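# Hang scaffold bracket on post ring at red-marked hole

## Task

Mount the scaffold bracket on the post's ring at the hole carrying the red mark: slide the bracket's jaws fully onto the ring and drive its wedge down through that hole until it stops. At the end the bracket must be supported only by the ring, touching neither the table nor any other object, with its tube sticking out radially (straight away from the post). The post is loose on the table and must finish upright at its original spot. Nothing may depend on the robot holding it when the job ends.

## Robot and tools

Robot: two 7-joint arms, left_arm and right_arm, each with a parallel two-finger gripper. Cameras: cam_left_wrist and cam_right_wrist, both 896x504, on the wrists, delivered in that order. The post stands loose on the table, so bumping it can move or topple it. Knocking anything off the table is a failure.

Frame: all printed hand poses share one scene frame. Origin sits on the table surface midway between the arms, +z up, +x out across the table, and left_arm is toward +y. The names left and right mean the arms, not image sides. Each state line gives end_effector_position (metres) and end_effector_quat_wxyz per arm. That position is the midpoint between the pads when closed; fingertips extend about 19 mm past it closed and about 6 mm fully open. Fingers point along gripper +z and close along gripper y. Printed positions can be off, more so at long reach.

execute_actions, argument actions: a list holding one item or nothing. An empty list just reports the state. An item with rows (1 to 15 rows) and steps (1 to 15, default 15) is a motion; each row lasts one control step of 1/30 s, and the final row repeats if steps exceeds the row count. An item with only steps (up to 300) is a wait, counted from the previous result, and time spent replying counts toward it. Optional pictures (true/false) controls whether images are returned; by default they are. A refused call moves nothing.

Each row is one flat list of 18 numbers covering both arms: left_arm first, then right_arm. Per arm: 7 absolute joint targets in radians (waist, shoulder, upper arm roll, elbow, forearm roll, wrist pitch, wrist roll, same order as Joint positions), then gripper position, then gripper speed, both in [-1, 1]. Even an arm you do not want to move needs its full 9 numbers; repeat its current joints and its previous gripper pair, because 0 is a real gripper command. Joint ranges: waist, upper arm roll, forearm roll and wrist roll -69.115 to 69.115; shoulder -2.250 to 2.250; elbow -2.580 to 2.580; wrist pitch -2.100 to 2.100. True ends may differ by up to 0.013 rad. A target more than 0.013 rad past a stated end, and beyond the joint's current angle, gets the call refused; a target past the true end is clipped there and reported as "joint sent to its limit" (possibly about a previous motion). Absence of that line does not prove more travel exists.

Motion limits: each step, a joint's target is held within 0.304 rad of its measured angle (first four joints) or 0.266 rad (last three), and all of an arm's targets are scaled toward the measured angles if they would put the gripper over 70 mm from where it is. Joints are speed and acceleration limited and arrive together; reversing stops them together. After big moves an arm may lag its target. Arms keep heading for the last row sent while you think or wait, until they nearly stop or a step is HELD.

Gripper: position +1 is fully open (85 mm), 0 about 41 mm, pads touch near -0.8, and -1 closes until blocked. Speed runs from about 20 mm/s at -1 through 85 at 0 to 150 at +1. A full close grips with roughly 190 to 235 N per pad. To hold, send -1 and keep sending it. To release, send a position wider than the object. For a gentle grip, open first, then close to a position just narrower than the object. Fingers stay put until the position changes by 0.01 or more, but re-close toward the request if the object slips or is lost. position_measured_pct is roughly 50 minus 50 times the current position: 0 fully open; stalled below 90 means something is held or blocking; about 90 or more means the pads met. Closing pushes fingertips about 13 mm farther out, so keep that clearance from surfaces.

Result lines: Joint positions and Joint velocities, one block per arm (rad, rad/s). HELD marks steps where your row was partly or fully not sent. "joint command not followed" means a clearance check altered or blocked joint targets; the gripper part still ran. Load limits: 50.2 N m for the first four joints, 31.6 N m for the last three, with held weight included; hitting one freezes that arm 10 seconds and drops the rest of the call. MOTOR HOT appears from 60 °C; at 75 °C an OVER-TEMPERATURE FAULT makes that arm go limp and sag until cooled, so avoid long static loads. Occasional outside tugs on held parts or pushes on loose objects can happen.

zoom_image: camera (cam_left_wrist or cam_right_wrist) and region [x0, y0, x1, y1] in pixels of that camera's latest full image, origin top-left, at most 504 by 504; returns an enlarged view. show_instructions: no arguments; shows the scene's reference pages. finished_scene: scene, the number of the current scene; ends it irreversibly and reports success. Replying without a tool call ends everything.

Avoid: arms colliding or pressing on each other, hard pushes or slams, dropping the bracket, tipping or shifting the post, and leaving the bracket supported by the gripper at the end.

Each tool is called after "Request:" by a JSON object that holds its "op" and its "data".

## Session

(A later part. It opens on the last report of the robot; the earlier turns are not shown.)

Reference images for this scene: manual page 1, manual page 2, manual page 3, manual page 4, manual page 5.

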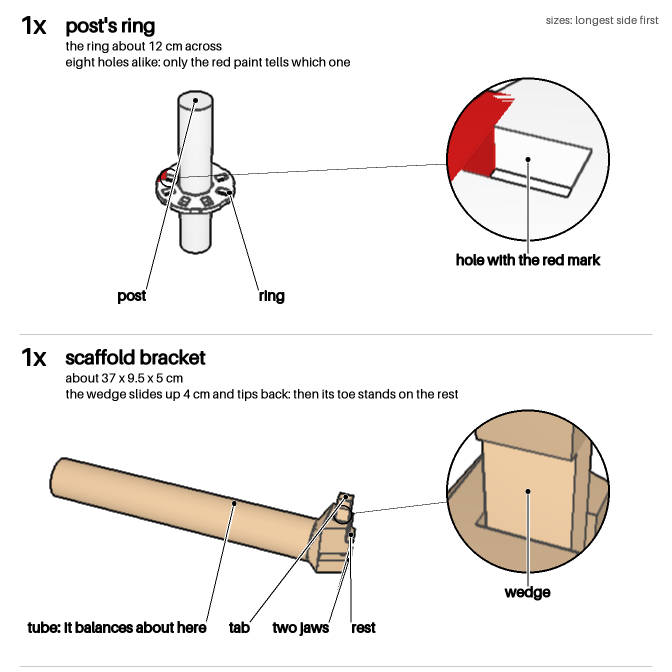

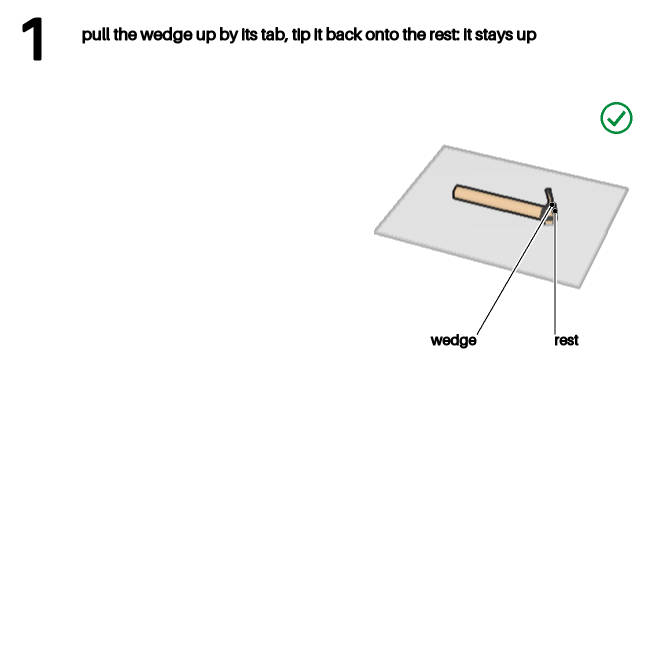

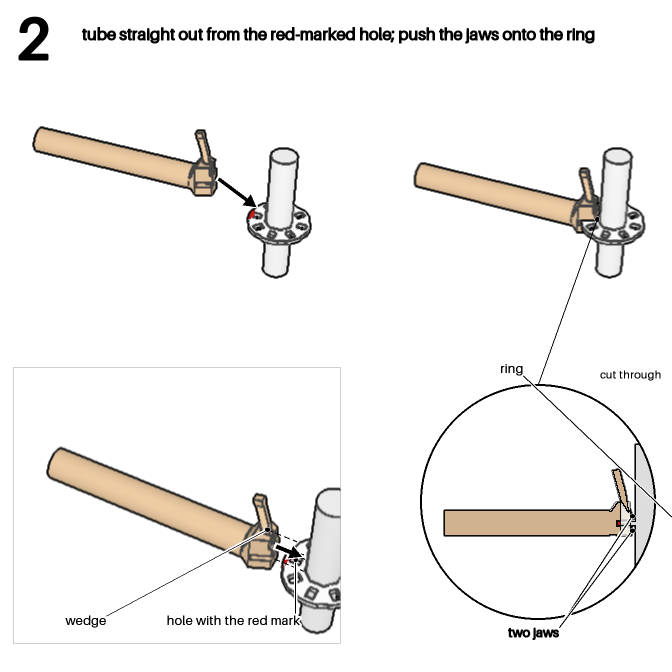

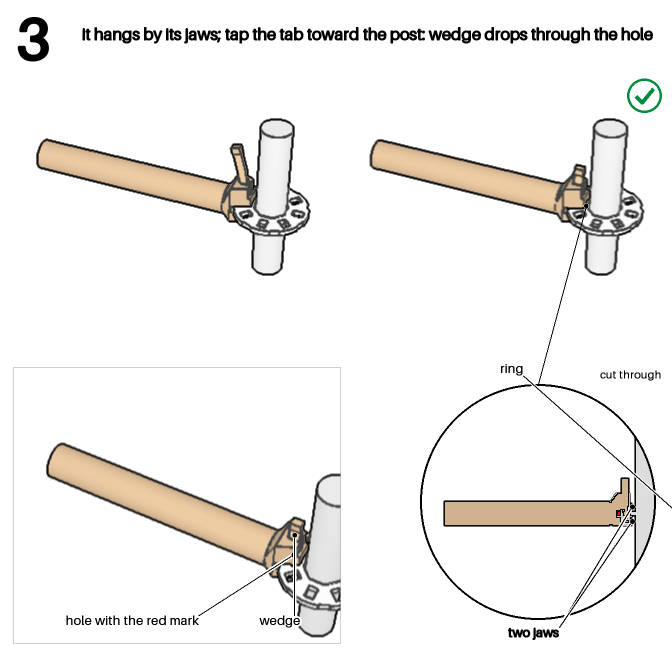

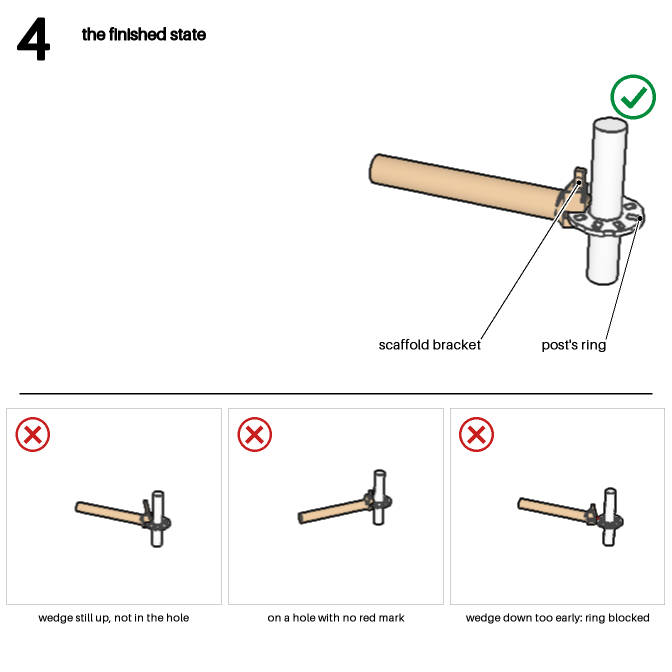

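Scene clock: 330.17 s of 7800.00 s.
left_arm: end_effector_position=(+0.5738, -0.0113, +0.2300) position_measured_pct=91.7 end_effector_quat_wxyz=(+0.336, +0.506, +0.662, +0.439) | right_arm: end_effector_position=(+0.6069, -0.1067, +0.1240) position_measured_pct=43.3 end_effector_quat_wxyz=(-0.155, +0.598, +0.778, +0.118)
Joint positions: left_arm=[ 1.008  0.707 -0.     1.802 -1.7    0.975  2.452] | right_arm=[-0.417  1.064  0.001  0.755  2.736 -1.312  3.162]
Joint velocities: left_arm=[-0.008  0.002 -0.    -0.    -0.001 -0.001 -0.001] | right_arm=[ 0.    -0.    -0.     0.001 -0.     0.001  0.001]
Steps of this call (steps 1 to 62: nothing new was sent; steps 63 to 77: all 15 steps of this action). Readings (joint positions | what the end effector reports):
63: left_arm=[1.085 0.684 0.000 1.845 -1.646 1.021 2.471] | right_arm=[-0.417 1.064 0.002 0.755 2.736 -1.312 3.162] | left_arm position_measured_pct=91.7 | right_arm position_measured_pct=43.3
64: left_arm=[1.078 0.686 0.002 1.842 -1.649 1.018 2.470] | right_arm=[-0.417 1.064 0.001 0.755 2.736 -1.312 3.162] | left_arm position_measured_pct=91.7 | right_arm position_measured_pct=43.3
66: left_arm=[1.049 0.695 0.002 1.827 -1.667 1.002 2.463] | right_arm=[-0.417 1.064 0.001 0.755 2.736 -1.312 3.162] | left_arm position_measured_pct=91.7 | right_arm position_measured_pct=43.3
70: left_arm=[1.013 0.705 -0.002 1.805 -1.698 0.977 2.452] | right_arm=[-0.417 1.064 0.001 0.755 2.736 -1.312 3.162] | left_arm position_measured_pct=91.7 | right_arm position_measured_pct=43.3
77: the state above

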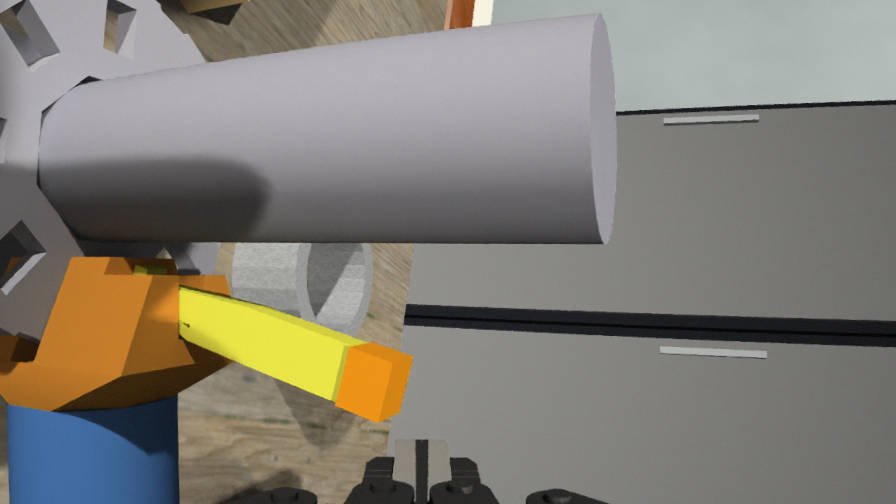

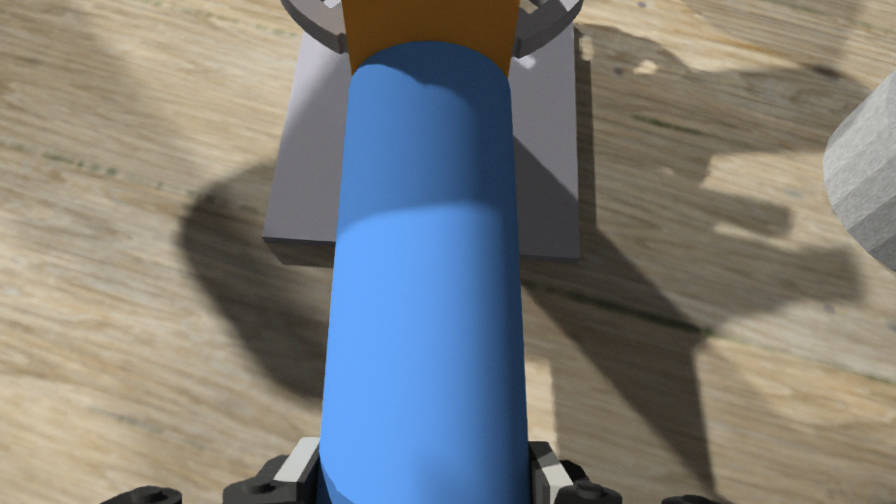

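Request:
{"op": "execute_actions", "data": {"actions": [{"rows":[[1.0074,0.7307,0,1.8078,-1.7203,0.9789,2.4871,-1,0,-0.4190,1.0638,0,0.7543,2.7346,-1.3108,3.1613,-1,0]],"steps":10}]}}

Request:
{"op": "execute_actions", "data": {"actions": [{"rows":[[1.0036,0.7261,0,1.8196,-1.7284,0.9777,2.4960,-1,0,-0.4190,1.0638,0,0.7543,2.7346,-1.3108,3.1613,-1,0],[1.0036,0.7261,0,1.8196,-1.7284,0.9777,2.4960,-1,0,-0.4190,1.0638,0,0.7543,2.7346,-1.3108,3.1613,-1,0],[0.9998,0.7215,0,1.8314,-1.7365,0.9764,2.5049,-1,0,-0.4190,1.0638,0,0.7543,2.7346,-1.3108,3.1613,-1,0],[0.9998,0.7215,0,1.8314,-1.7365,0.9764,2.5049,-1,0,-0.4190,1.0638,0,0.7543,2.7346,-1.3108,3.1613,-1,0],[0.9960,0.7169,0,1.8432,-1.7446,0.9752,2.5138,-1,0,-0.4190,1.0638,0,0.7543,2.7346,-1.3108,3.1613,-1,0],[0.9960,0.7169,0,1.8432,-1.7446,0.9752,2.5138,-1,0,-0.4190,1.0638,0,0.7543,2.7346,-1.3108,3.1613,-1,0],[0.9922,0.7122,0,1.8549,-1.7528,0.9740,2.5227,-1,0,-0.4190,1.0638,0,0.7543,2.7346,-1.3108,3.1613,-1,0],[0.9922,0.7122,0,1.8549,-1.7528,0.9740,2.5227,-1,0,-0.4190,1.0638,0,0.7543,2.7346,-1.3108,3.1613,-1,0],[0.9884,0.7076,0,1.8667,-1.7609,0.9727,2.5316,-1,0,-0.4190,1.0638,0,0.7543,2.7346,-1.3108,3.1613,-1,0],[0.9884,0.7076,0,1.8667,-1.7609,0.9727,2.5316,-1,0,-0.4190,1.0638,0,0.7543,2.7346,-1.3108,3.1613,-1,0],[0.9846,0.7030,0,1.8785,-1.7690,0.9715,2.5405,-1,0,-0.4190,1.0638,0,0.7543,2.7346,-1.3108,3.1613,-1,0]],"steps":15}]}}

Scene clock: 344.87 s of 7800.00 s.
left_arm: end_effector_position=(+0.5741, -0.0109, +0.2183) position_measured_pct=91.7 end_effector_quat_wxyz=(+0.336, +0.506, +0.662, +0.439) | right_arm: end_effector_position=(+0.6069, -0.1067, +0.1241) position_measured_pct=43.3 end_effector_quat_wxyz=(-0.155, +0.598, +0.778, +0.118)
Joint positions: left_arm=[ 1.007  0.73   0.     1.808 -1.72   0.979  2.487] | right_arm=[-0.417  1.064  0.001  0.755  2.736 -1.312  3.162]
Joint velocities: left_arm=[-0.001  0.007 -0.     0.001 -0.002  0.001  0.004] | right_arm=[-0.001 -0.    -0.     0.001 -0.     0.001 -0.002]
Steps of this call (steps 1 to 15: the robot went on to your last target; steps 16 to 90: nothing new was sent; then 11.37 s passed at rest; steps 91 to 100: all 10 steps of this action). Readings (joint positions | what the end effector reports):
91: left_arm=[1.007 0.708 -0.000 1.802 -1.701 0.975 2.453] | right_arm=[-0.417 1.064 0.001 0.755 2.736 -1.312 3.162] | left_arm position_measured_pct=91.7 | right_arm position_measured_pct=43.3
92: left_arm=[1.007 0.714 -0.000 1.803 -1.705 0.977 2.460] | right_arm=[-0.417 1.064 0.001 0.755 2.736 -1.312 3.162] | left_arm position_measured_pct=91.7 | right_arm position_measured_pct=43.3
94: left_arm=[1.007 0.725 -0.000 1.806 -1.715 0.978 2.477] | right_arm=[-0.417 1.064 0.001 0.755 2.736 -1.312 3.162] | left_arm position_measured_pct=91.7 | right_arm position_measured_pct=43.3
98: left_arm=[1.007 0.729 0.000 1.808 -1.720 0.979 2.486] | right_arm=[-0.417 1.064 0.001 0.755 2.736 -1.312 3.162] | left_arm position_measured_pct=91.7 | right_arm position_measured_pct=43.3
100: the state above

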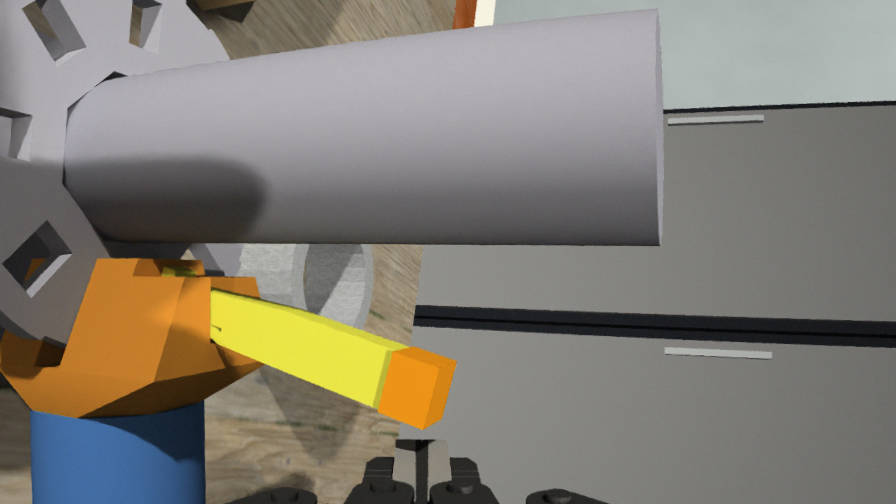

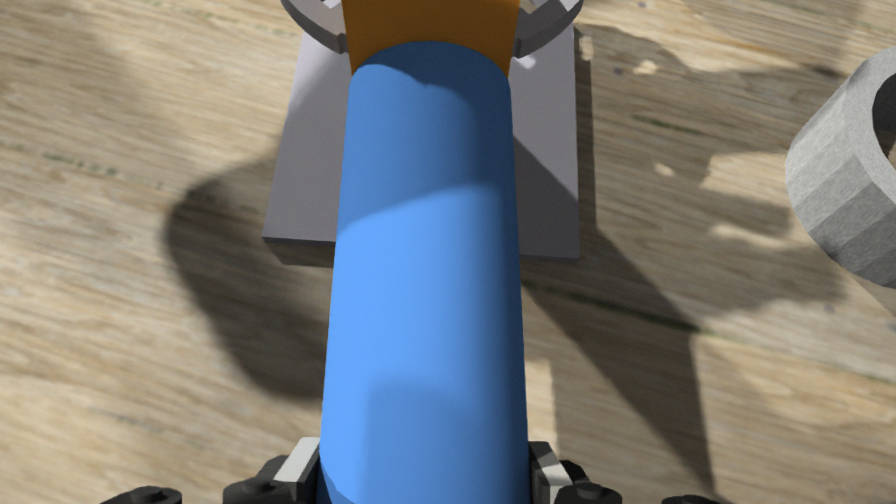

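Scene clock: 345.37 s of 7800.00 s.
left_arm: end_effector_position=(+0.5684, +0.0090, +0.2173) position_measured_pct=91.7 end_effector_quat_wxyz=(+0.335, +0.507, +0.662, +0.438) | right_arm: end_effector_position=(+0.6069, -0.1067, +0.1241) position_measured_pct=43.3 end_effector_quat_wxyz=(-0.155, +0.598, +0.778, +0.118)
Joint positions: left_arm=[ 0.986  0.705 -0.     1.876 -1.767  0.972  2.539] | right_arm=[-0.417  1.064  0.001  0.755  2.736 -1.312  3.162]
Joint velocities: left_arm=[-0.013 -0.011 -0.001  0.042 -0.027 -0.006  0.03 ] | right_arm=[-0.001  0.    -0.    -0.001  0.    -0.    -0.   ]
Steps of this call (steps 1 to 15: all 15 steps of this action). Readings (joint positions | what the end effector reports):
1: left_arm=[1.007 0.729 0.000 1.809 -1.721 0.979 2.488] | right_arm=[-0.417 1.064 0.001 0.755 2.736 -1.312 3.162] | left_arm position_measured_pct=91.7 | right_arm position_measured_pct=43.3
2: left_arm=[1.006 0.728 0.000 1.812 -1.723 0.978 2.490] | right_arm=[-0.417 1.064 0.001 0.755 2.736 -1.312 3.162] | left_arm position_measured_pct=91.7 | right_arm position_measured_pct=43.3
4: left_arm=[1.003 0.725 0.000 1.821 -1.729 0.977 2.497] | right_arm=[-0.417 1.064 0.001 0.755 2.736 -1.312 3.162] | left_arm position_measured_pct=91.7 | right_arm position_measured_pct=43.3
8: left_arm=[0.996 0.717 0.000 1.842 -1.744 0.975 2.513] | right_arm=[-0.417 1.064 0.001 0.755 2.736 -1.312 3.162] | left_arm position_measured_pct=91.7 | right_arm position_measured_pct=43.3
15: the state above

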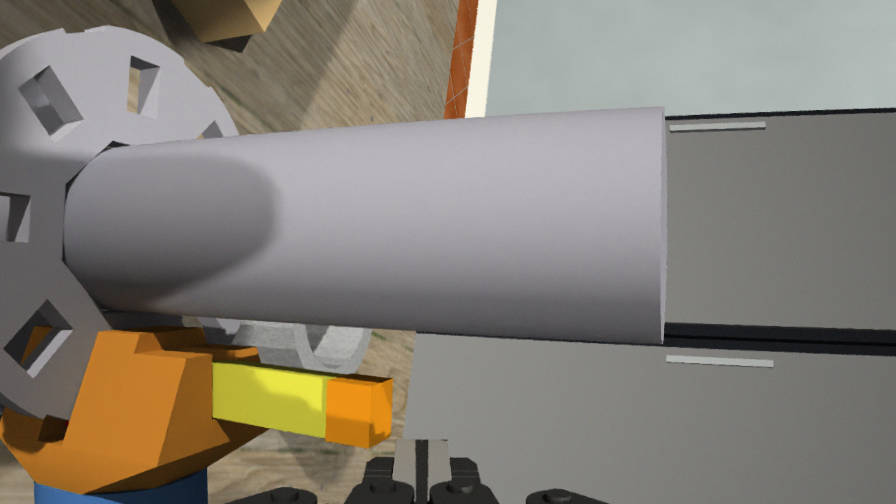

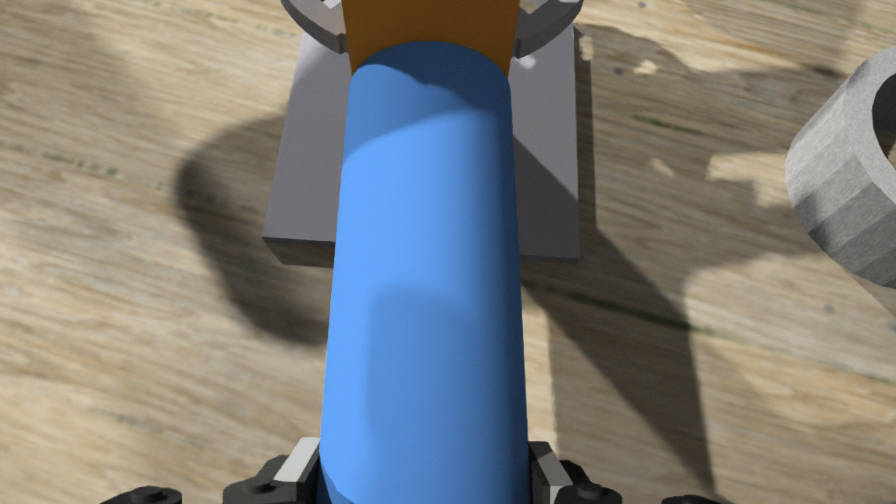

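Wedge is dropping. Check state.

Request:
{"op": "execute_actions", "data": {"actions": []}}

Scene clock: 346.77 s of 7800.00 s.
left_arm: end_effector_position=(+0.5681, +0.0100, +0.2174) position_measured_pct=91.7 end_effector_quat_wxyz=(+0.335, +0.507, +0.662, +0.438) | right_arm: end_effector_position=(+0.6074, -0.1066, +0.1244) position_measured_pct=43.3 end_effector_quat_wxyz=(-0.154, +0.598, +0.777, +0.118)
Joint positions: left_arm=[ 0.985  0.703  0.     1.878 -1.769  0.971  2.541] | right_arm=[-0.417  1.064  0.001  0.755  2.736 -1.311  3.161]
Joint velocities: left_arm=[0.    0.001 0.    0.001 0.    0.001 0.001] | right_arm=[-0.    -0.    -0.    -0.    -0.    -0.001 -0.   ]
Steps of this call (steps 1 to 15: the robot went on to your last target; steps 16 to 42: nothing new was sent). Readings (joint positions | what the end effector reports):
1: left_arm=[0.986 0.704 -0.000 1.877 -1.768 0.972 2.539] | right_arm=[-0.417 1.064 0.001 0.755 2.736 -1.312 3.162] | left_arm position_measured_pct=91.7 | right_arm position_measured_pct=43.3
2: left_arm=[0.985 0.704 -0.000 1.877 -1.768 0.972 2.540] | right_arm=[-0.417 1.064 0.001 0.755 2.736 -1.312 3.162] | left_arm position_measured_pct=91.7 | right_arm position_measured_pct=43.3
4: left_arm=[0.985 0.704 -0.000 1.878 -1.769 0.972 2.540] | right_arm=[-0.417 1.064 0.001 0.755 2.736 -1.311 3.162] | left_arm position_measured_pct=91.7 | right_arm position_measured_pct=43.3
8: left_arm=[0.985 0.703 -0.000 1.878 -1.769 0.972 2.540] | right_arm=[-0.417 1.064 0.001 0.755 2.736 -1.311 3.161] | left_arm position_measured_pct=91.7 | right_arm position_measured_pct=43.3
42: the state above
All arms were judged still, so your last target was given up. Only a new action makes them travel on or press farther. Fingers that are still opening or closing keep moving.

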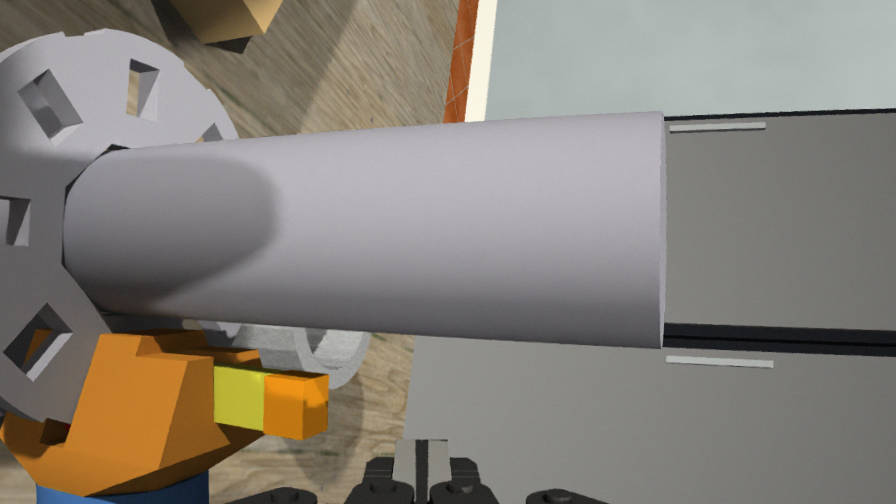

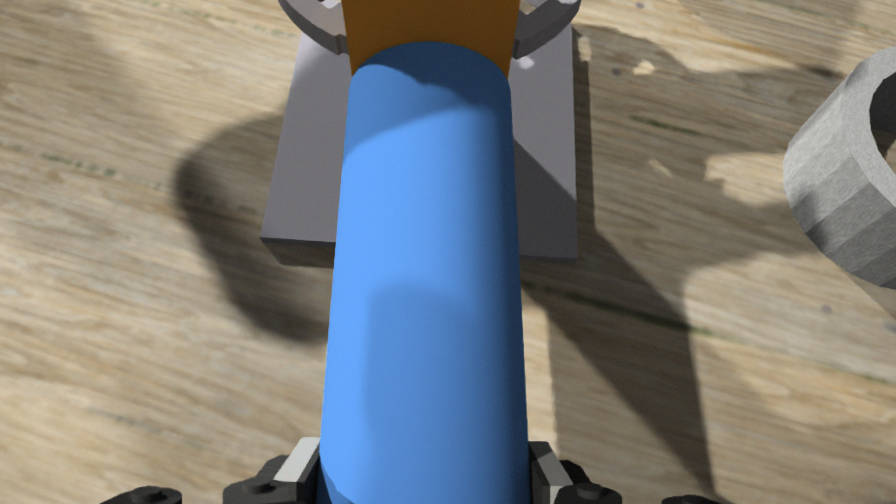

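Request:
{"op": "execute_actions", "data": {"actions": [{"rows":[[0.9774,0.6762,0,1.9512,-1.8065,0.9802,2.5956,-1,0,-0.4180,1.0638,0,0.7543,2.7346,-1.3108,3.1613,-1,0]],"steps":12}]}}

Request:
{"op": "execute_actions", "data": {"actions": [{"rows":[[0.9774,0.6875,0,1.9530,-1.8149,0.9835,2.6108,-1,0,-0.4180,1.0638,0,0.7543,2.7346,-1.3108,3.1613,-1,0],[0.9774,0.6875,0,1.9530,-1.8149,0.9835,2.6108,-1,0,-0.4180,1.0638,0,0.7543,2.7346,-1.3108,3.1613,-1,0],[0.9774,0.6988,0,1.9548,-1.8233,0.9868,2.6261,-1,0,-0.4180,1.0638,0,0.7543,2.7346,-1.3108,3.1613,-1,0],[0.9774,0.6988,0,1.9548,-1.8233,0.9868,2.6261,-1,0,-0.4180,1.0638,0,0.7543,2.7346,-1.3108,3.1613,-1,0],[0.9774,0.7056,0,1.9559,-1.8283,0.9888,2.6352,-1,0,-0.4180,1.0638,0,0.7543,2.7346,-1.3108,3.1613,-1,0],[0.9774,0.7056,0,1.9559,-1.8283,0.9888,2.6352,-1,0,-0.4180,1.0638,0,0.7543,2.7346,-1.3108,3.1613,-1,0],[0.9774,0.7124,0,1.9570,-1.8334,0.9908,2.6444,-1,0,-0.4180,1.0638,0,0.7543,2.7346,-1.3108,3.1613,-1,0]],"steps":15}]}}

Scene clock: 362.53 s of 7800.00 s.
left_arm: end_effector_position=(+0.5561, +0.0275, +0.2175) position_measured_pct=91.7 end_effector_quat_wxyz=(+0.335, +0.506, +0.662, +0.439) | right_arm: end_effector_position=(+0.6074, -0.1066, +0.1244) position_measured_pct=43.3 end_effector_quat_wxyz=(-0.155, +0.598, +0.777, +0.119)
Joint positions: left_arm=[ 0.978  0.677 -0.     1.951 -1.806  0.98   2.595] | right_arm=[-0.416  1.064  0.001  0.755  2.735 -1.311  3.161]
Joint velocities: left_arm=[-0.001 -0.007  0.001  0.007 -0.002 -0.     0.003] | right_arm=[ 0.    -0.     0.    -0.     0.    -0.     0.001]
Steps of this call (steps 1 to 90: nothing new was sent; then 12.37 s passed at rest; steps 91 to 102: all 12 steps of this action). Readings (joint positions | what the end effector reports):
91: left_arm=[0.984 0.702 0.000 1.879 -1.769 0.972 2.541] | right_arm=[-0.416 1.064 0.001 0.755 2.736 -1.311 3.161] | left_arm position_measured_pct=91.7 | right_arm position_measured_pct=43.3
92: left_arm=[0.984 0.700 0.000 1.885 -1.772 0.972 2.545] | right_arm=[-0.416 1.064 0.001 0.755 2.735 -1.311 3.161] | left_arm position_measured_pct=91.7 | right_arm position_measured_pct=43.3
94: left_arm=[0.981 0.689 0.000 1.911 -1.786 0.975 2.564] | right_arm=[-0.416 1.064 0.001 0.755 2.735 -1.311 3.161] | left_arm position_measured_pct=91.7 | right_arm position_measured_pct=43.3
98: left_arm=[0.978 0.678 -0.000 1.948 -1.805 0.980 2.594] | right_arm=[-0.416 1.064 0.001 0.755 2.735 -1.311 3.161] | left_arm position_measured_pct=91.7 | right_arm position_measured_pct=43.3
102: the state above

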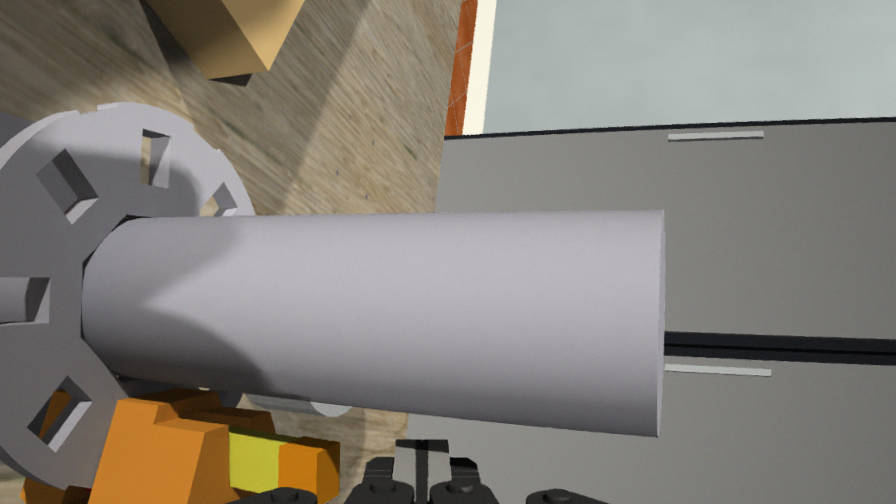

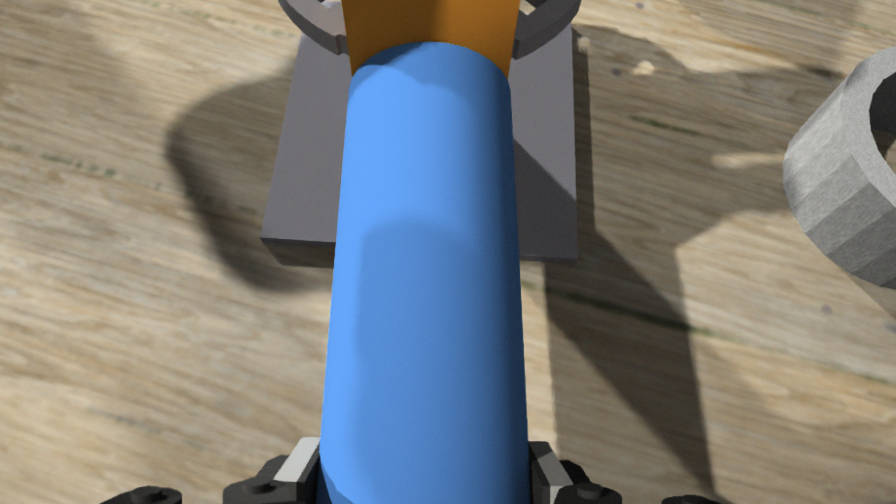

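Scene clock: 363.03 s of 7800.00 s.
left_arm: end_effector_position=(+0.5562, +0.0276, +0.2023) position_measured_pct=91.7 end_effector_quat_wxyz=(+0.336, +0.506, +0.662, +0.439) | right_arm: end_effector_position=(+0.6074, -0.1066, +0.1245) position_measured_pct=43.3 end_effector_quat_wxyz=(-0.155, +0.598, +0.777, +0.119)
Joint positions: left_arm=[ 0.977  0.712  0.     1.957 -1.833  0.991  2.644] | right_arm=[-0.416  1.064  0.001  0.755  2.735 -1.311  3.161]
Joint velocities: left_arm=[ 0.     0.006 -0.     0.    -0.001  0.     0.003] | right_arm=[ 0.001 -0.     0.    -0.     0.    -0.    -0.001]
Steps of this call (steps 1 to 15: all 15 steps of this action). Readings (joint positions | what the end effector reports):
1: left_arm=[0.978 0.678 -0.000 1.951 -1.807 0.981 2.597] | right_arm=[-0.416 1.064 0.001 0.755 2.735 -1.311 3.161] | left_arm position_measured_pct=91.7 | right_arm position_measured_pct=43.3
2: left_arm=[0.977 0.682 -0.000 1.951 -1.810 0.982 2.601] | right_arm=[-0.416 1.064 0.001 0.755 2.735 -1.311 3.161] | left_arm position_measured_pct=91.7 | right_arm position_measured_pct=43.3
4: left_arm=[0.977 0.690 -0.000 1.953 -1.816 0.984 2.612] | right_arm=[-0.416 1.064 0.001 0.755 2.735 -1.311 3.161] | left_arm position_measured_pct=91.7 | right_arm position_measured_pct=43.3
8: left_arm=[0.977 0.705 0.000 1.956 -1.828 0.989 2.634] | right_arm=[-0.416 1.064 0.001 0.755 2.735 -1.311 3.161] | left_arm position_measured_pct=91.7 | right_arm position_measured_pct=43.3
15: the state above

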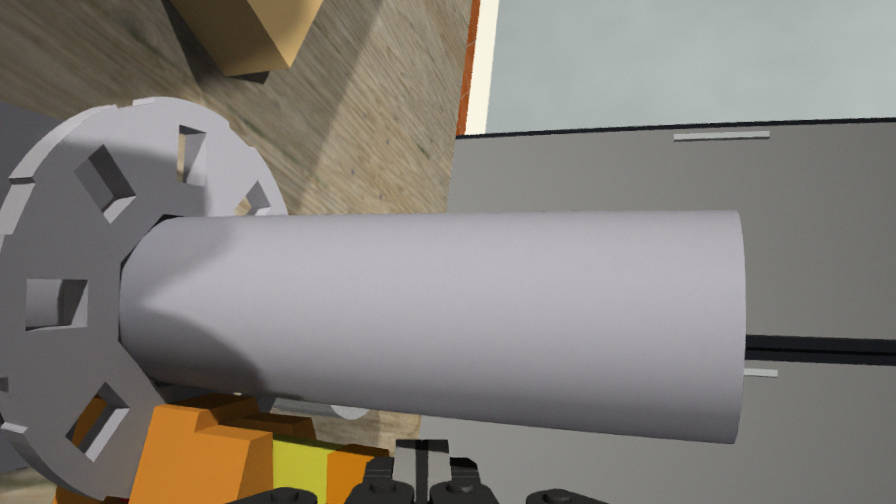

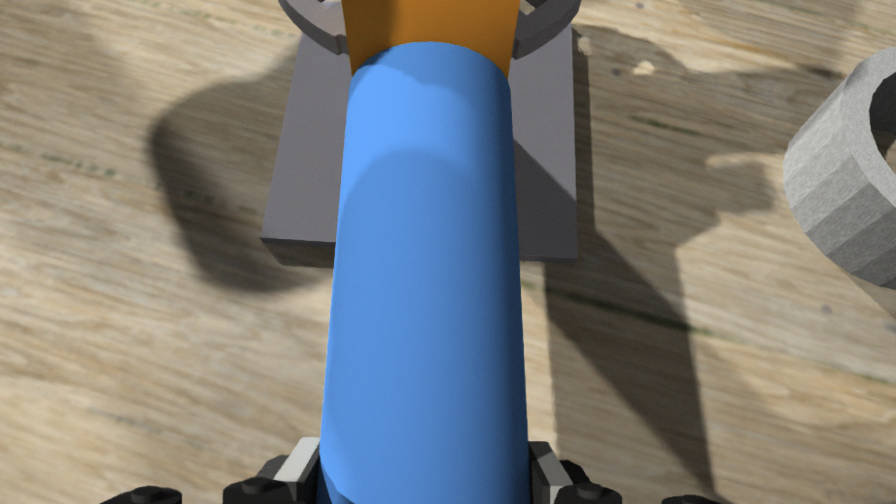

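No contact yet. Lower further gradually to z 0.196.

Request:
{"op": "execute_actions", "data": {"actions": [{"rows":[[0.9774,0.7170,0,1.9577,-1.8367,0.9921,2.6505,-1,0,-0.4180,1.0638,0,0.7543,2.7346,-1.3108,3.1613,-1,0],[0.9774,0.7170,0,1.9577,-1.8367,0.9921,2.6505,-1,0,-0.4180,1.0638,0,0.7543,2.7346,-1.3108,3.1613,-1,0],[0.9774,0.7170,0,1.9577,-1.8367,0.9921,2.6505,-1,0,-0.4180,1.0638,0,0.7543,2.7346,-1.3108,3.1613,-1,0],[0.9774,0.7215,0,1.9584,-1.8401,0.9934,2.6566,-1,0,-0.4180,1.0638,0,0.7543,2.7346,-1.3108,3.1613,-1,0],[0.9774,0.7215,0,1.9584,-1.8401,0.9934,2.6566,-1,0,-0.4180,1.0638,0,0.7543,2.7346,-1.3108,3.1613,-1,0],[0.9774,0.7215,0,1.9584,-1.8401,0.9934,2.6566,-1,0,-0.4180,1.0638,0,0.7543,2.7346,-1.3108,3.1613,-1,0],[0.9774,0.7260,0,1.9591,-1.8435,0.9948,2.6627,-1,0,-0.4180,1.0638,0,0.7543,2.7346,-1.3108,3.1613,-1,0]],"steps":15}]}}

Scene clock: 368.57 s of 7800.00 s.
left_arm: end_effector_position=(+0.5575, +0.0267, +0.2010) position_measured_pct=91.7 end_effector_quat_wxyz=(+0.340, +0.504, +0.661, +0.440) | right_arm: end_effector_position=(+0.6068, -0.1069, +0.1200) position_measured_pct=43.3 end_effector_quat_wxyz=(-0.156, +0.599, +0.777, +0.117)
Joint positions: left_arm=[ 0.978  0.721 -0.001  1.957 -1.845  0.999  2.663] | right_arm=[-0.416  1.07   0.001  0.756  2.735 -1.309  3.161]
Joint velocities: left_arm=[ 0.001  0.001 -0.     0.001 -0.001 -0.     0.002] | right_arm=[ 0.001 -0.001 -0.001 -0.003 -0.001 -0.005  0.002]
Steps of this call (steps 1 to 15: the robot went on to your last target; steps 16 to 90: nothing new was sent; then 2.03 s passed at rest; steps 91 to 105: all 15 steps of this action). Readings (joint positions | what the end effector reports):
91: left_arm=[0.977 0.713 -0.000 1.957 -1.834 0.991 2.645] | right_arm=[-0.416 1.064 0.001 0.755 2.735 -1.311 3.161] | left_arm position_measured_pct=91.7 | right_arm position_measured_pct=43.3
92: left_arm=[0.977 0.715 -0.000 1.957 -1.835 0.992 2.647] | right_arm=[-0.416 1.064 0.001 0.755 2.735 -1.311 3.161] | left_arm position_measured_pct=91.7 | right_arm position_measured_pct=43.3
94: left_arm=[0.978 0.716 -0.000 1.957 -1.837 0.993 2.650] | right_arm=[-0.416 1.064 0.001 0.755 2.735 -1.311 3.161] | left_arm position_measured_pct=91.7 | right_arm position_measured_pct=43.3
98: left_arm=[0.978 0.719 -0.001 1.957 -1.842 0.998 2.658] | right_arm=[-0.416 1.066 0.001 0.755 2.736 -1.310 3.161] | left_arm position_measured_pct=91.7 | right_arm position_measured_pct=43.3
105: the state above

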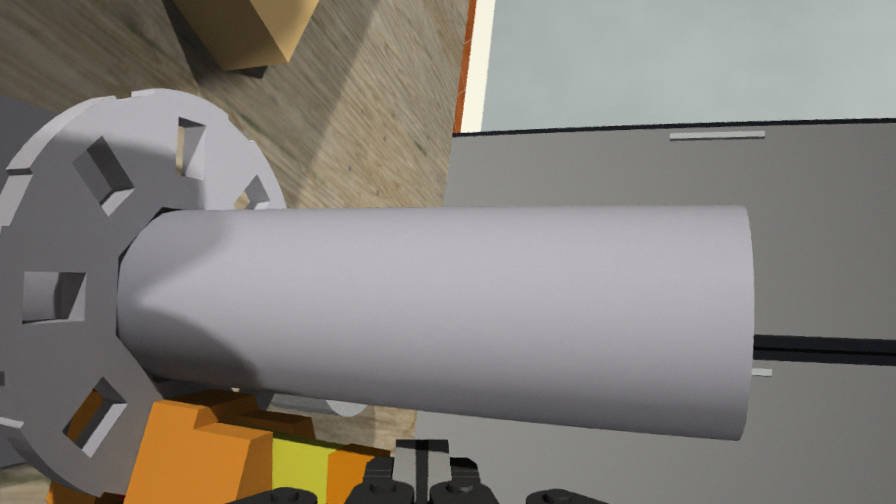

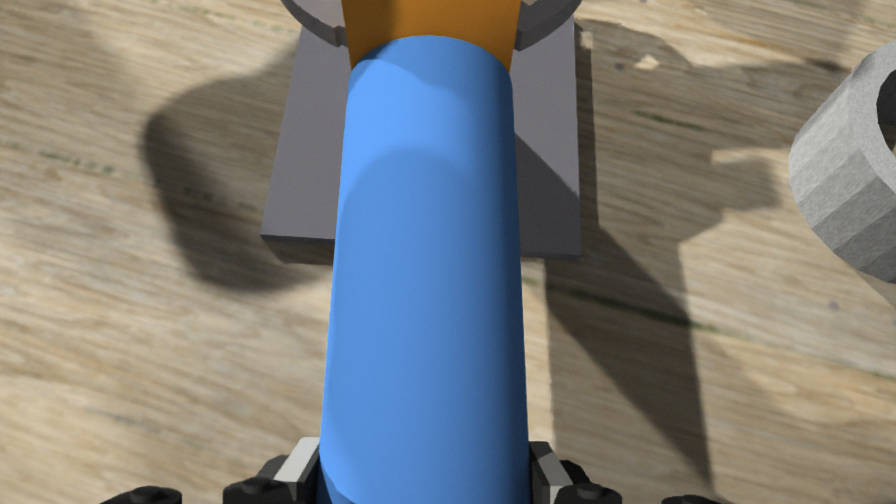

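Request:
{"op": "execute_actions", "data": {"actions": [{"rows":[[0.9774,0.6762,0,1.9512,-1.8065,0.9802,2.5956,-1,0,-0.4165,1.0638,0,0.7543,2.7346,-1.3108,3.1613,-1,0],[0.9774,0.6762,0,1.9512,-1.8065,0.9802,2.5956,-1,0,-0.4165,1.0638,0,0.7543,2.7346,-1.3108,3.1613,-1,0],[0.9774,0.6762,0,1.9512,-1.8065,0.9802,2.5956,-1,0,-0.4165,1.0638,0,0.7543,2.7346,-1.3108,3.1613,-1,0],[0.9774,0.6762,0,1.9512,-1.8065,0.9802,2.5956,-1,0,-0.4165,1.0638,0,0.7543,2.7346,-1.3108,3.1613,-1,0],[0.9774,0.6762,0,1.9512,-1.8065,0.9802,2.5956,-1,0,-0.4165,1.0638,0,0.7543,2.7346,-1.3108,3.1613,-1,0],[0.9774,0.6762,0,1.9512,-1.8065,0.9802,2.5956,-1,0,-0.4165,1.0638,0,0.7543,2.7346,-1.3108,3.1613,-1,0],[0.9774,0.6762,0,1.9512,-1.8065,0.9802,2.5956,-1,0,-0.4165,1.0638,0,0.7543,2.7346,-1.3108,3.1613,-1,0],[0.9774,0.6762,0,1.9512,-1.8065,0.9802,2.5956,-1,0,-0.4165,1.0638,0,0.7543,2.7346,-1.3108,3.1613,-1,0],[0.9846,0.7030,0,1.8785,-1.7690,0.9715,2.5405,-1,0,-0.4165,1.0638,0,0.7543,2.7346,-1.3108,3.1613,1,-0.5]],"steps":15}]}}

Request:
{"op": "execute_actions", "data": {"actions": [{"steps":20}]}}

Scene clock: 375.00 s of 7800.00 s.
left_arm: end_effector_position=(+0.5669, +0.0115, +0.2173) position_measured_pct=91.7 end_effector_quat_wxyz=(+0.335, +0.507, +0.662, +0.438) | right_arm: end_effector_position=(+0.6069, -0.1060, +0.1229) position_measured_pct=34.9 end_effector_quat_wxyz=(-0.156, +0.598, +0.777, +0.118)
Joint positions: left_arm=[ 0.984  0.701  0.     1.886 -1.773  0.972  2.545] | right_arm=[-0.416  1.066 -0.     0.755  2.735 -1.311  3.161]
Joint velocities: left_arm=[ 0.013  0.029  0.004 -0.157  0.084 -0.018 -0.128] | right_arm=[-0.004 -0.029 -0.001 -0.011 -0.001 -0.001 -0.   ]
Steps of this call (steps 1 to 15: the robot went on to your last target; steps 16 to 90: nothing new was sent; then 2.93 s passed at rest; steps 91 to 105: all 15 steps of this action). Readings (joint positions | what the end effector reports):
91: left_arm=[0.978 0.719 -0.001 1.957 -1.845 0.998 2.662] | right_arm=[-0.416 1.070 0.001 0.756 2.735 -1.309 3.161] | left_arm position_measured_pct=91.7 | right_arm position_measured_pct=43.3
92: left_arm=[0.978 0.714 -0.000 1.957 -1.840 0.994 2.655] | right_arm=[-0.416 1.070 0.001 0.756 2.735 -1.309 3.161] | left_arm position_measured_pct=91.7 | right_arm position_measured_pct=43.3
94: left_arm=[0.978 0.692 0.000 1.954 -1.823 0.987 2.625] | right_arm=[-0.416 1.070 0.001 0.756 2.735 -1.309 3.161] | left_arm position_measured_pct=91.7 | right_arm position_measured_pct=43.3
98: left_arm=[0.978 0.679 -0.000 1.951 -1.808 0.981 2.597] | right_arm=[-0.416 1.070 0.001 0.756 2.735 -1.309 3.161] | left_arm position_measured_pct=91.7 | right_arm position_measured_pct=43.3
105: the state above

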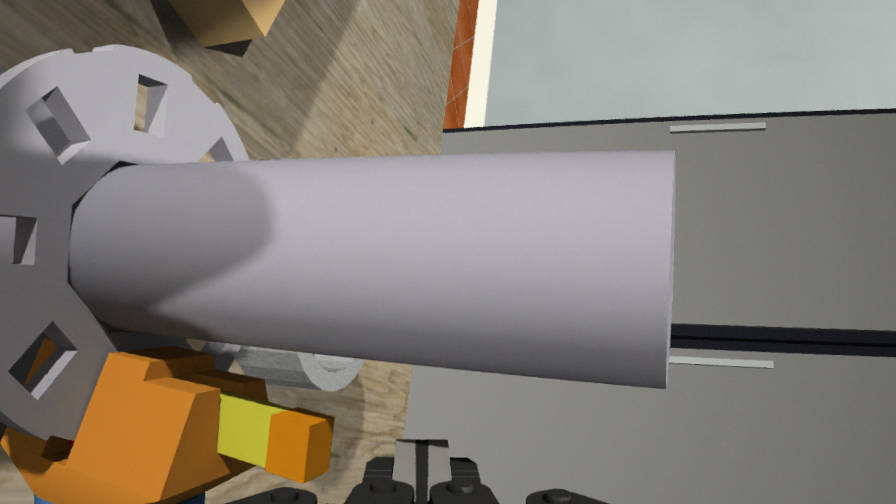

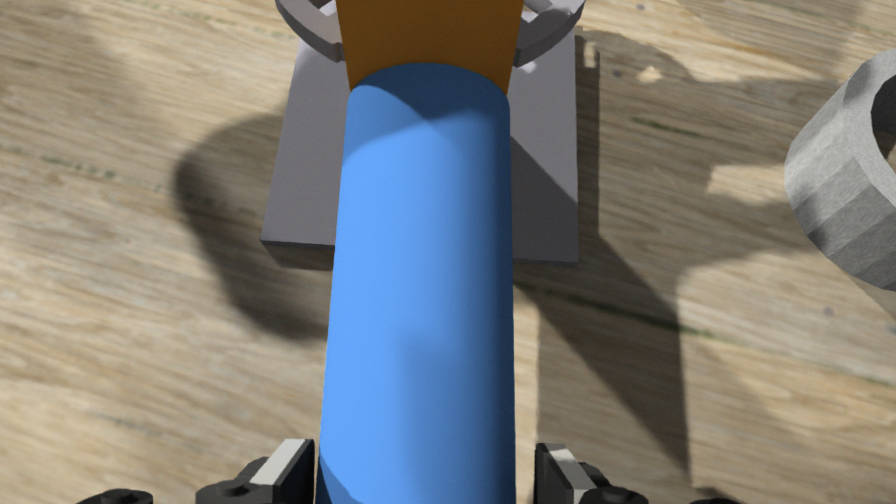

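Scene clock: 375.67 s of 7800.00 s.
left_arm: end_effector_position=(+0.5681, +0.0100, +0.2174) position_measured_pct=91.7 end_effector_quat_wxyz=(+0.335, +0.507, +0.662, +0.438) | right_arm: end_effector_position=(+0.6074, -0.1058, +0.1249) position_measured_pct=0.4 end_effector_quat_wxyz=(-0.155, +0.598, +0.777, +0.119)
Joint positions: left_arm=[ 0.985  0.703  0.     1.878 -1.769  0.971  2.541] | right_arm=[-0.416  1.064  0.     0.754  2.735 -1.311  3.161]
Joint velocities: left_arm=[-0.  0.  0.  0. -0. -0. -0.] | right_arm=[ 0.002 -0.    -0.    -0.    -0.     0.001  0.001]
Steps of this call (steps 1 to 15: the robot went on to your last target; steps 16 to 20: nothing new was sent). Readings (joint positions | what the end effector reports):
1: left_arm=[0.984 0.701 0.000 1.882 -1.771 0.972 2.542] | right_arm=[-0.416 1.066 -0.000 0.754 2.735 -1.311 3.161] | left_arm position_measured_pct=91.7 | right_arm position_measured_pct=33.3
2: left_arm=[0.984 0.701 0.000 1.881 -1.770 0.972 2.541] | right_arm=[-0.416 1.065 -0.000 0.754 2.735 -1.311 3.161] | left_arm position_measured_pct=91.7 | right_arm position_measured_pct=31.3
4: left_arm=[0.984 0.702 0.000 1.879 -1.769 0.972 2.541] | right_arm=[-0.416 1.064 -0.000 0.754 2.735 -1.311 3.161] | left_arm position_measured_pct=91.7 | right_arm position_measured_pct=27.8
8: left_arm=[0.985 0.703 0.000 1.879 -1.769 0.971 2.541] | right_arm=[-0.416 1.064 -0.000 0.754 2.735 -1.311 3.161] | left_arm position_measured_pct=91.7 | right_arm position_measured_pct=20.2
20: the state above
All arms were judged still, so your last target was given up. Only a new action makes them travel on or press farther. Fingers that are still opening or closing keep moving.

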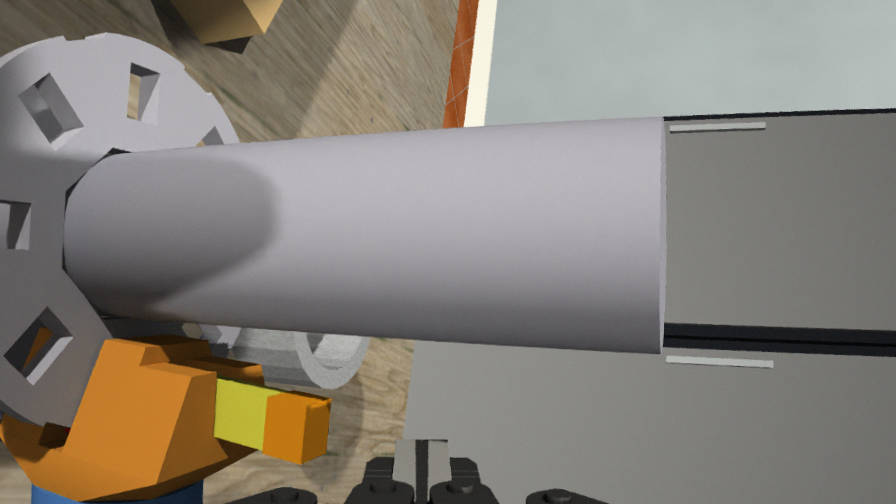

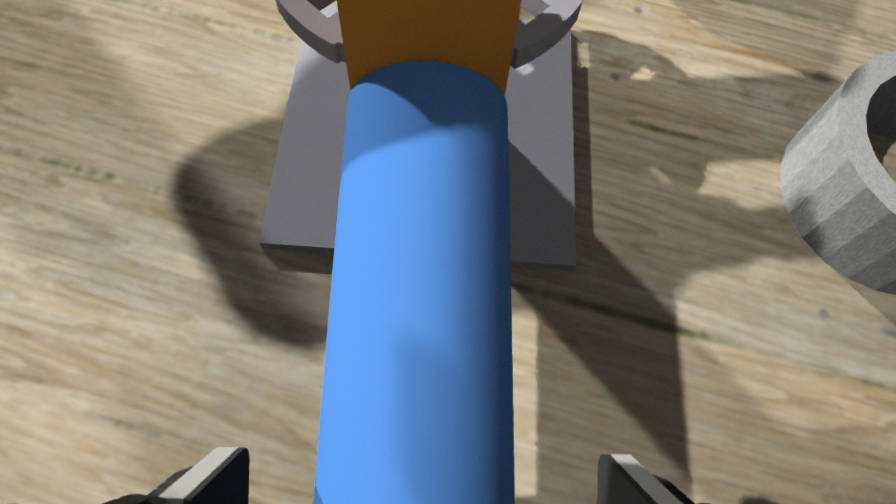

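Request:
{"op": "execute_actions", "data": {"actions": [{"rows":[[1.0869,0.6700,0,1.8455,-1.6454,1.0219,2.4600,-1,0,-0.4165,1.0128,0,0.6703,2.7346,-1.4308,3.1613,1,-0.5]],"steps":15}]}}

Scene clock: 394.37 s of 7800.00 s.
left_arm: end_effector_position=(+0.5378, -0.0228, +0.2395) position_measured_pct=91.7 end_effector_quat_wxyz=(+0.338, +0.506, +0.661, +0.439) | right_arm: end_effector_position=(+0.6046, -0.1036, +0.1864) position_measured_pct=0.0 end_effector_quat_wxyz=(-0.155, +0.577, +0.791, +0.128)
Joint positions: left_arm=[ 1.086  0.67   0.     1.846 -1.645  1.022  2.46 ] | right_arm=[-0.417  1.013  0.     0.67   2.735 -1.431  3.161]
Joint velocities: left_arm=[ 0.012 -0.002  0.001 -0.001  0.001 -0.    -0.   ] | right_arm=[-0.001  0.001  0.    -0.001  0.001 -0.001 -0.001]
Steps of this call (steps 1 to 90: nothing new was sent; then 15.20 s passed at rest; steps 91 to 105: all 15 steps of this action). Readings (joint positions | what the end effector reports):
91: left_arm=[0.986 0.703 -0.000 1.878 -1.768 0.972 2.540] | right_arm=[-0.417 1.063 0.000 0.753 2.735 -1.312 3.161] | left_arm position_measured_pct=91.7 | right_arm position_measured_pct=0.0
92: left_arm=[0.993 0.701 -0.002 1.877 -1.762 0.975 2.536] | right_arm=[-0.417 1.061 0.000 0.749 2.735 -1.319 3.161] | left_arm position_measured_pct=91.7 | right_arm position_measured_pct=0.0
94: left_arm=[1.023 0.691 -0.003 1.868 -1.730 0.988 2.515] | right_arm=[-0.416 1.046 0.000 0.723 2.735 -1.357 3.161] | left_arm position_measured_pct=91.7 | right_arm position_measured_pct=0.0
98: left_arm=[1.077 0.673 0.002 1.848 -1.655 1.017 2.466] | right_arm=[-0.417 1.015 -0.000 0.674 2.734 -1.425 3.161] | left_arm position_measured_pct=91.7 | right_arm position_measured_pct=0.0
105: the state above

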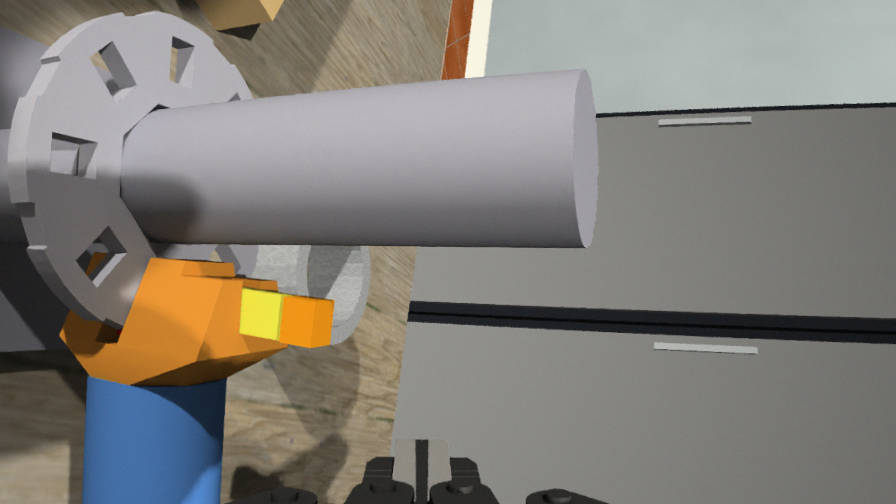

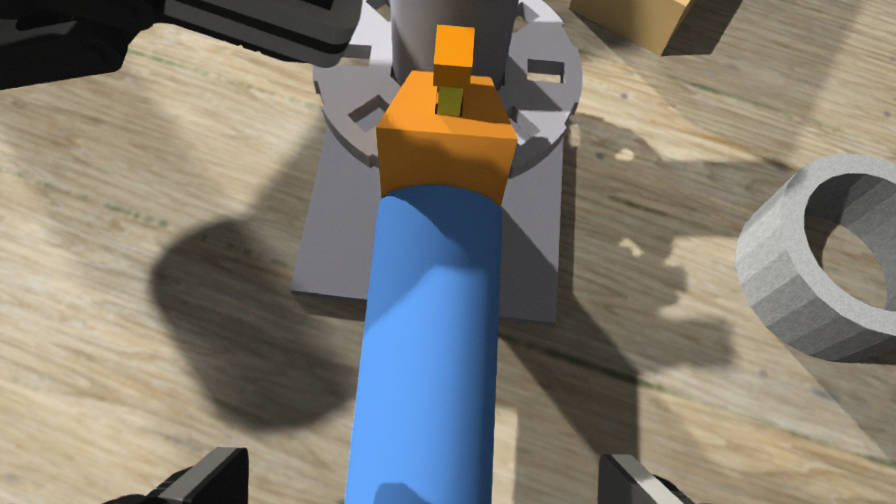

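Request:
{"op": "zoom_image", "data": {"camera": "cam_left_wrist", "region": [40, 220, 380, 410]}}

Region (40, 220, 380, 410) of cam_left_wrist's 896x504 image, scaled by 1.482; it fills the top 282 rows of this view, and the rest is white.

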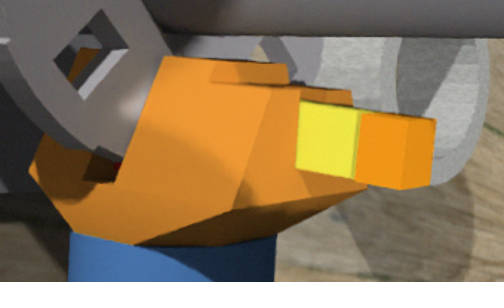

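Request:
{"op": "finished_scene", "data": {"scene": 2}}

The scene is finished: the task was done.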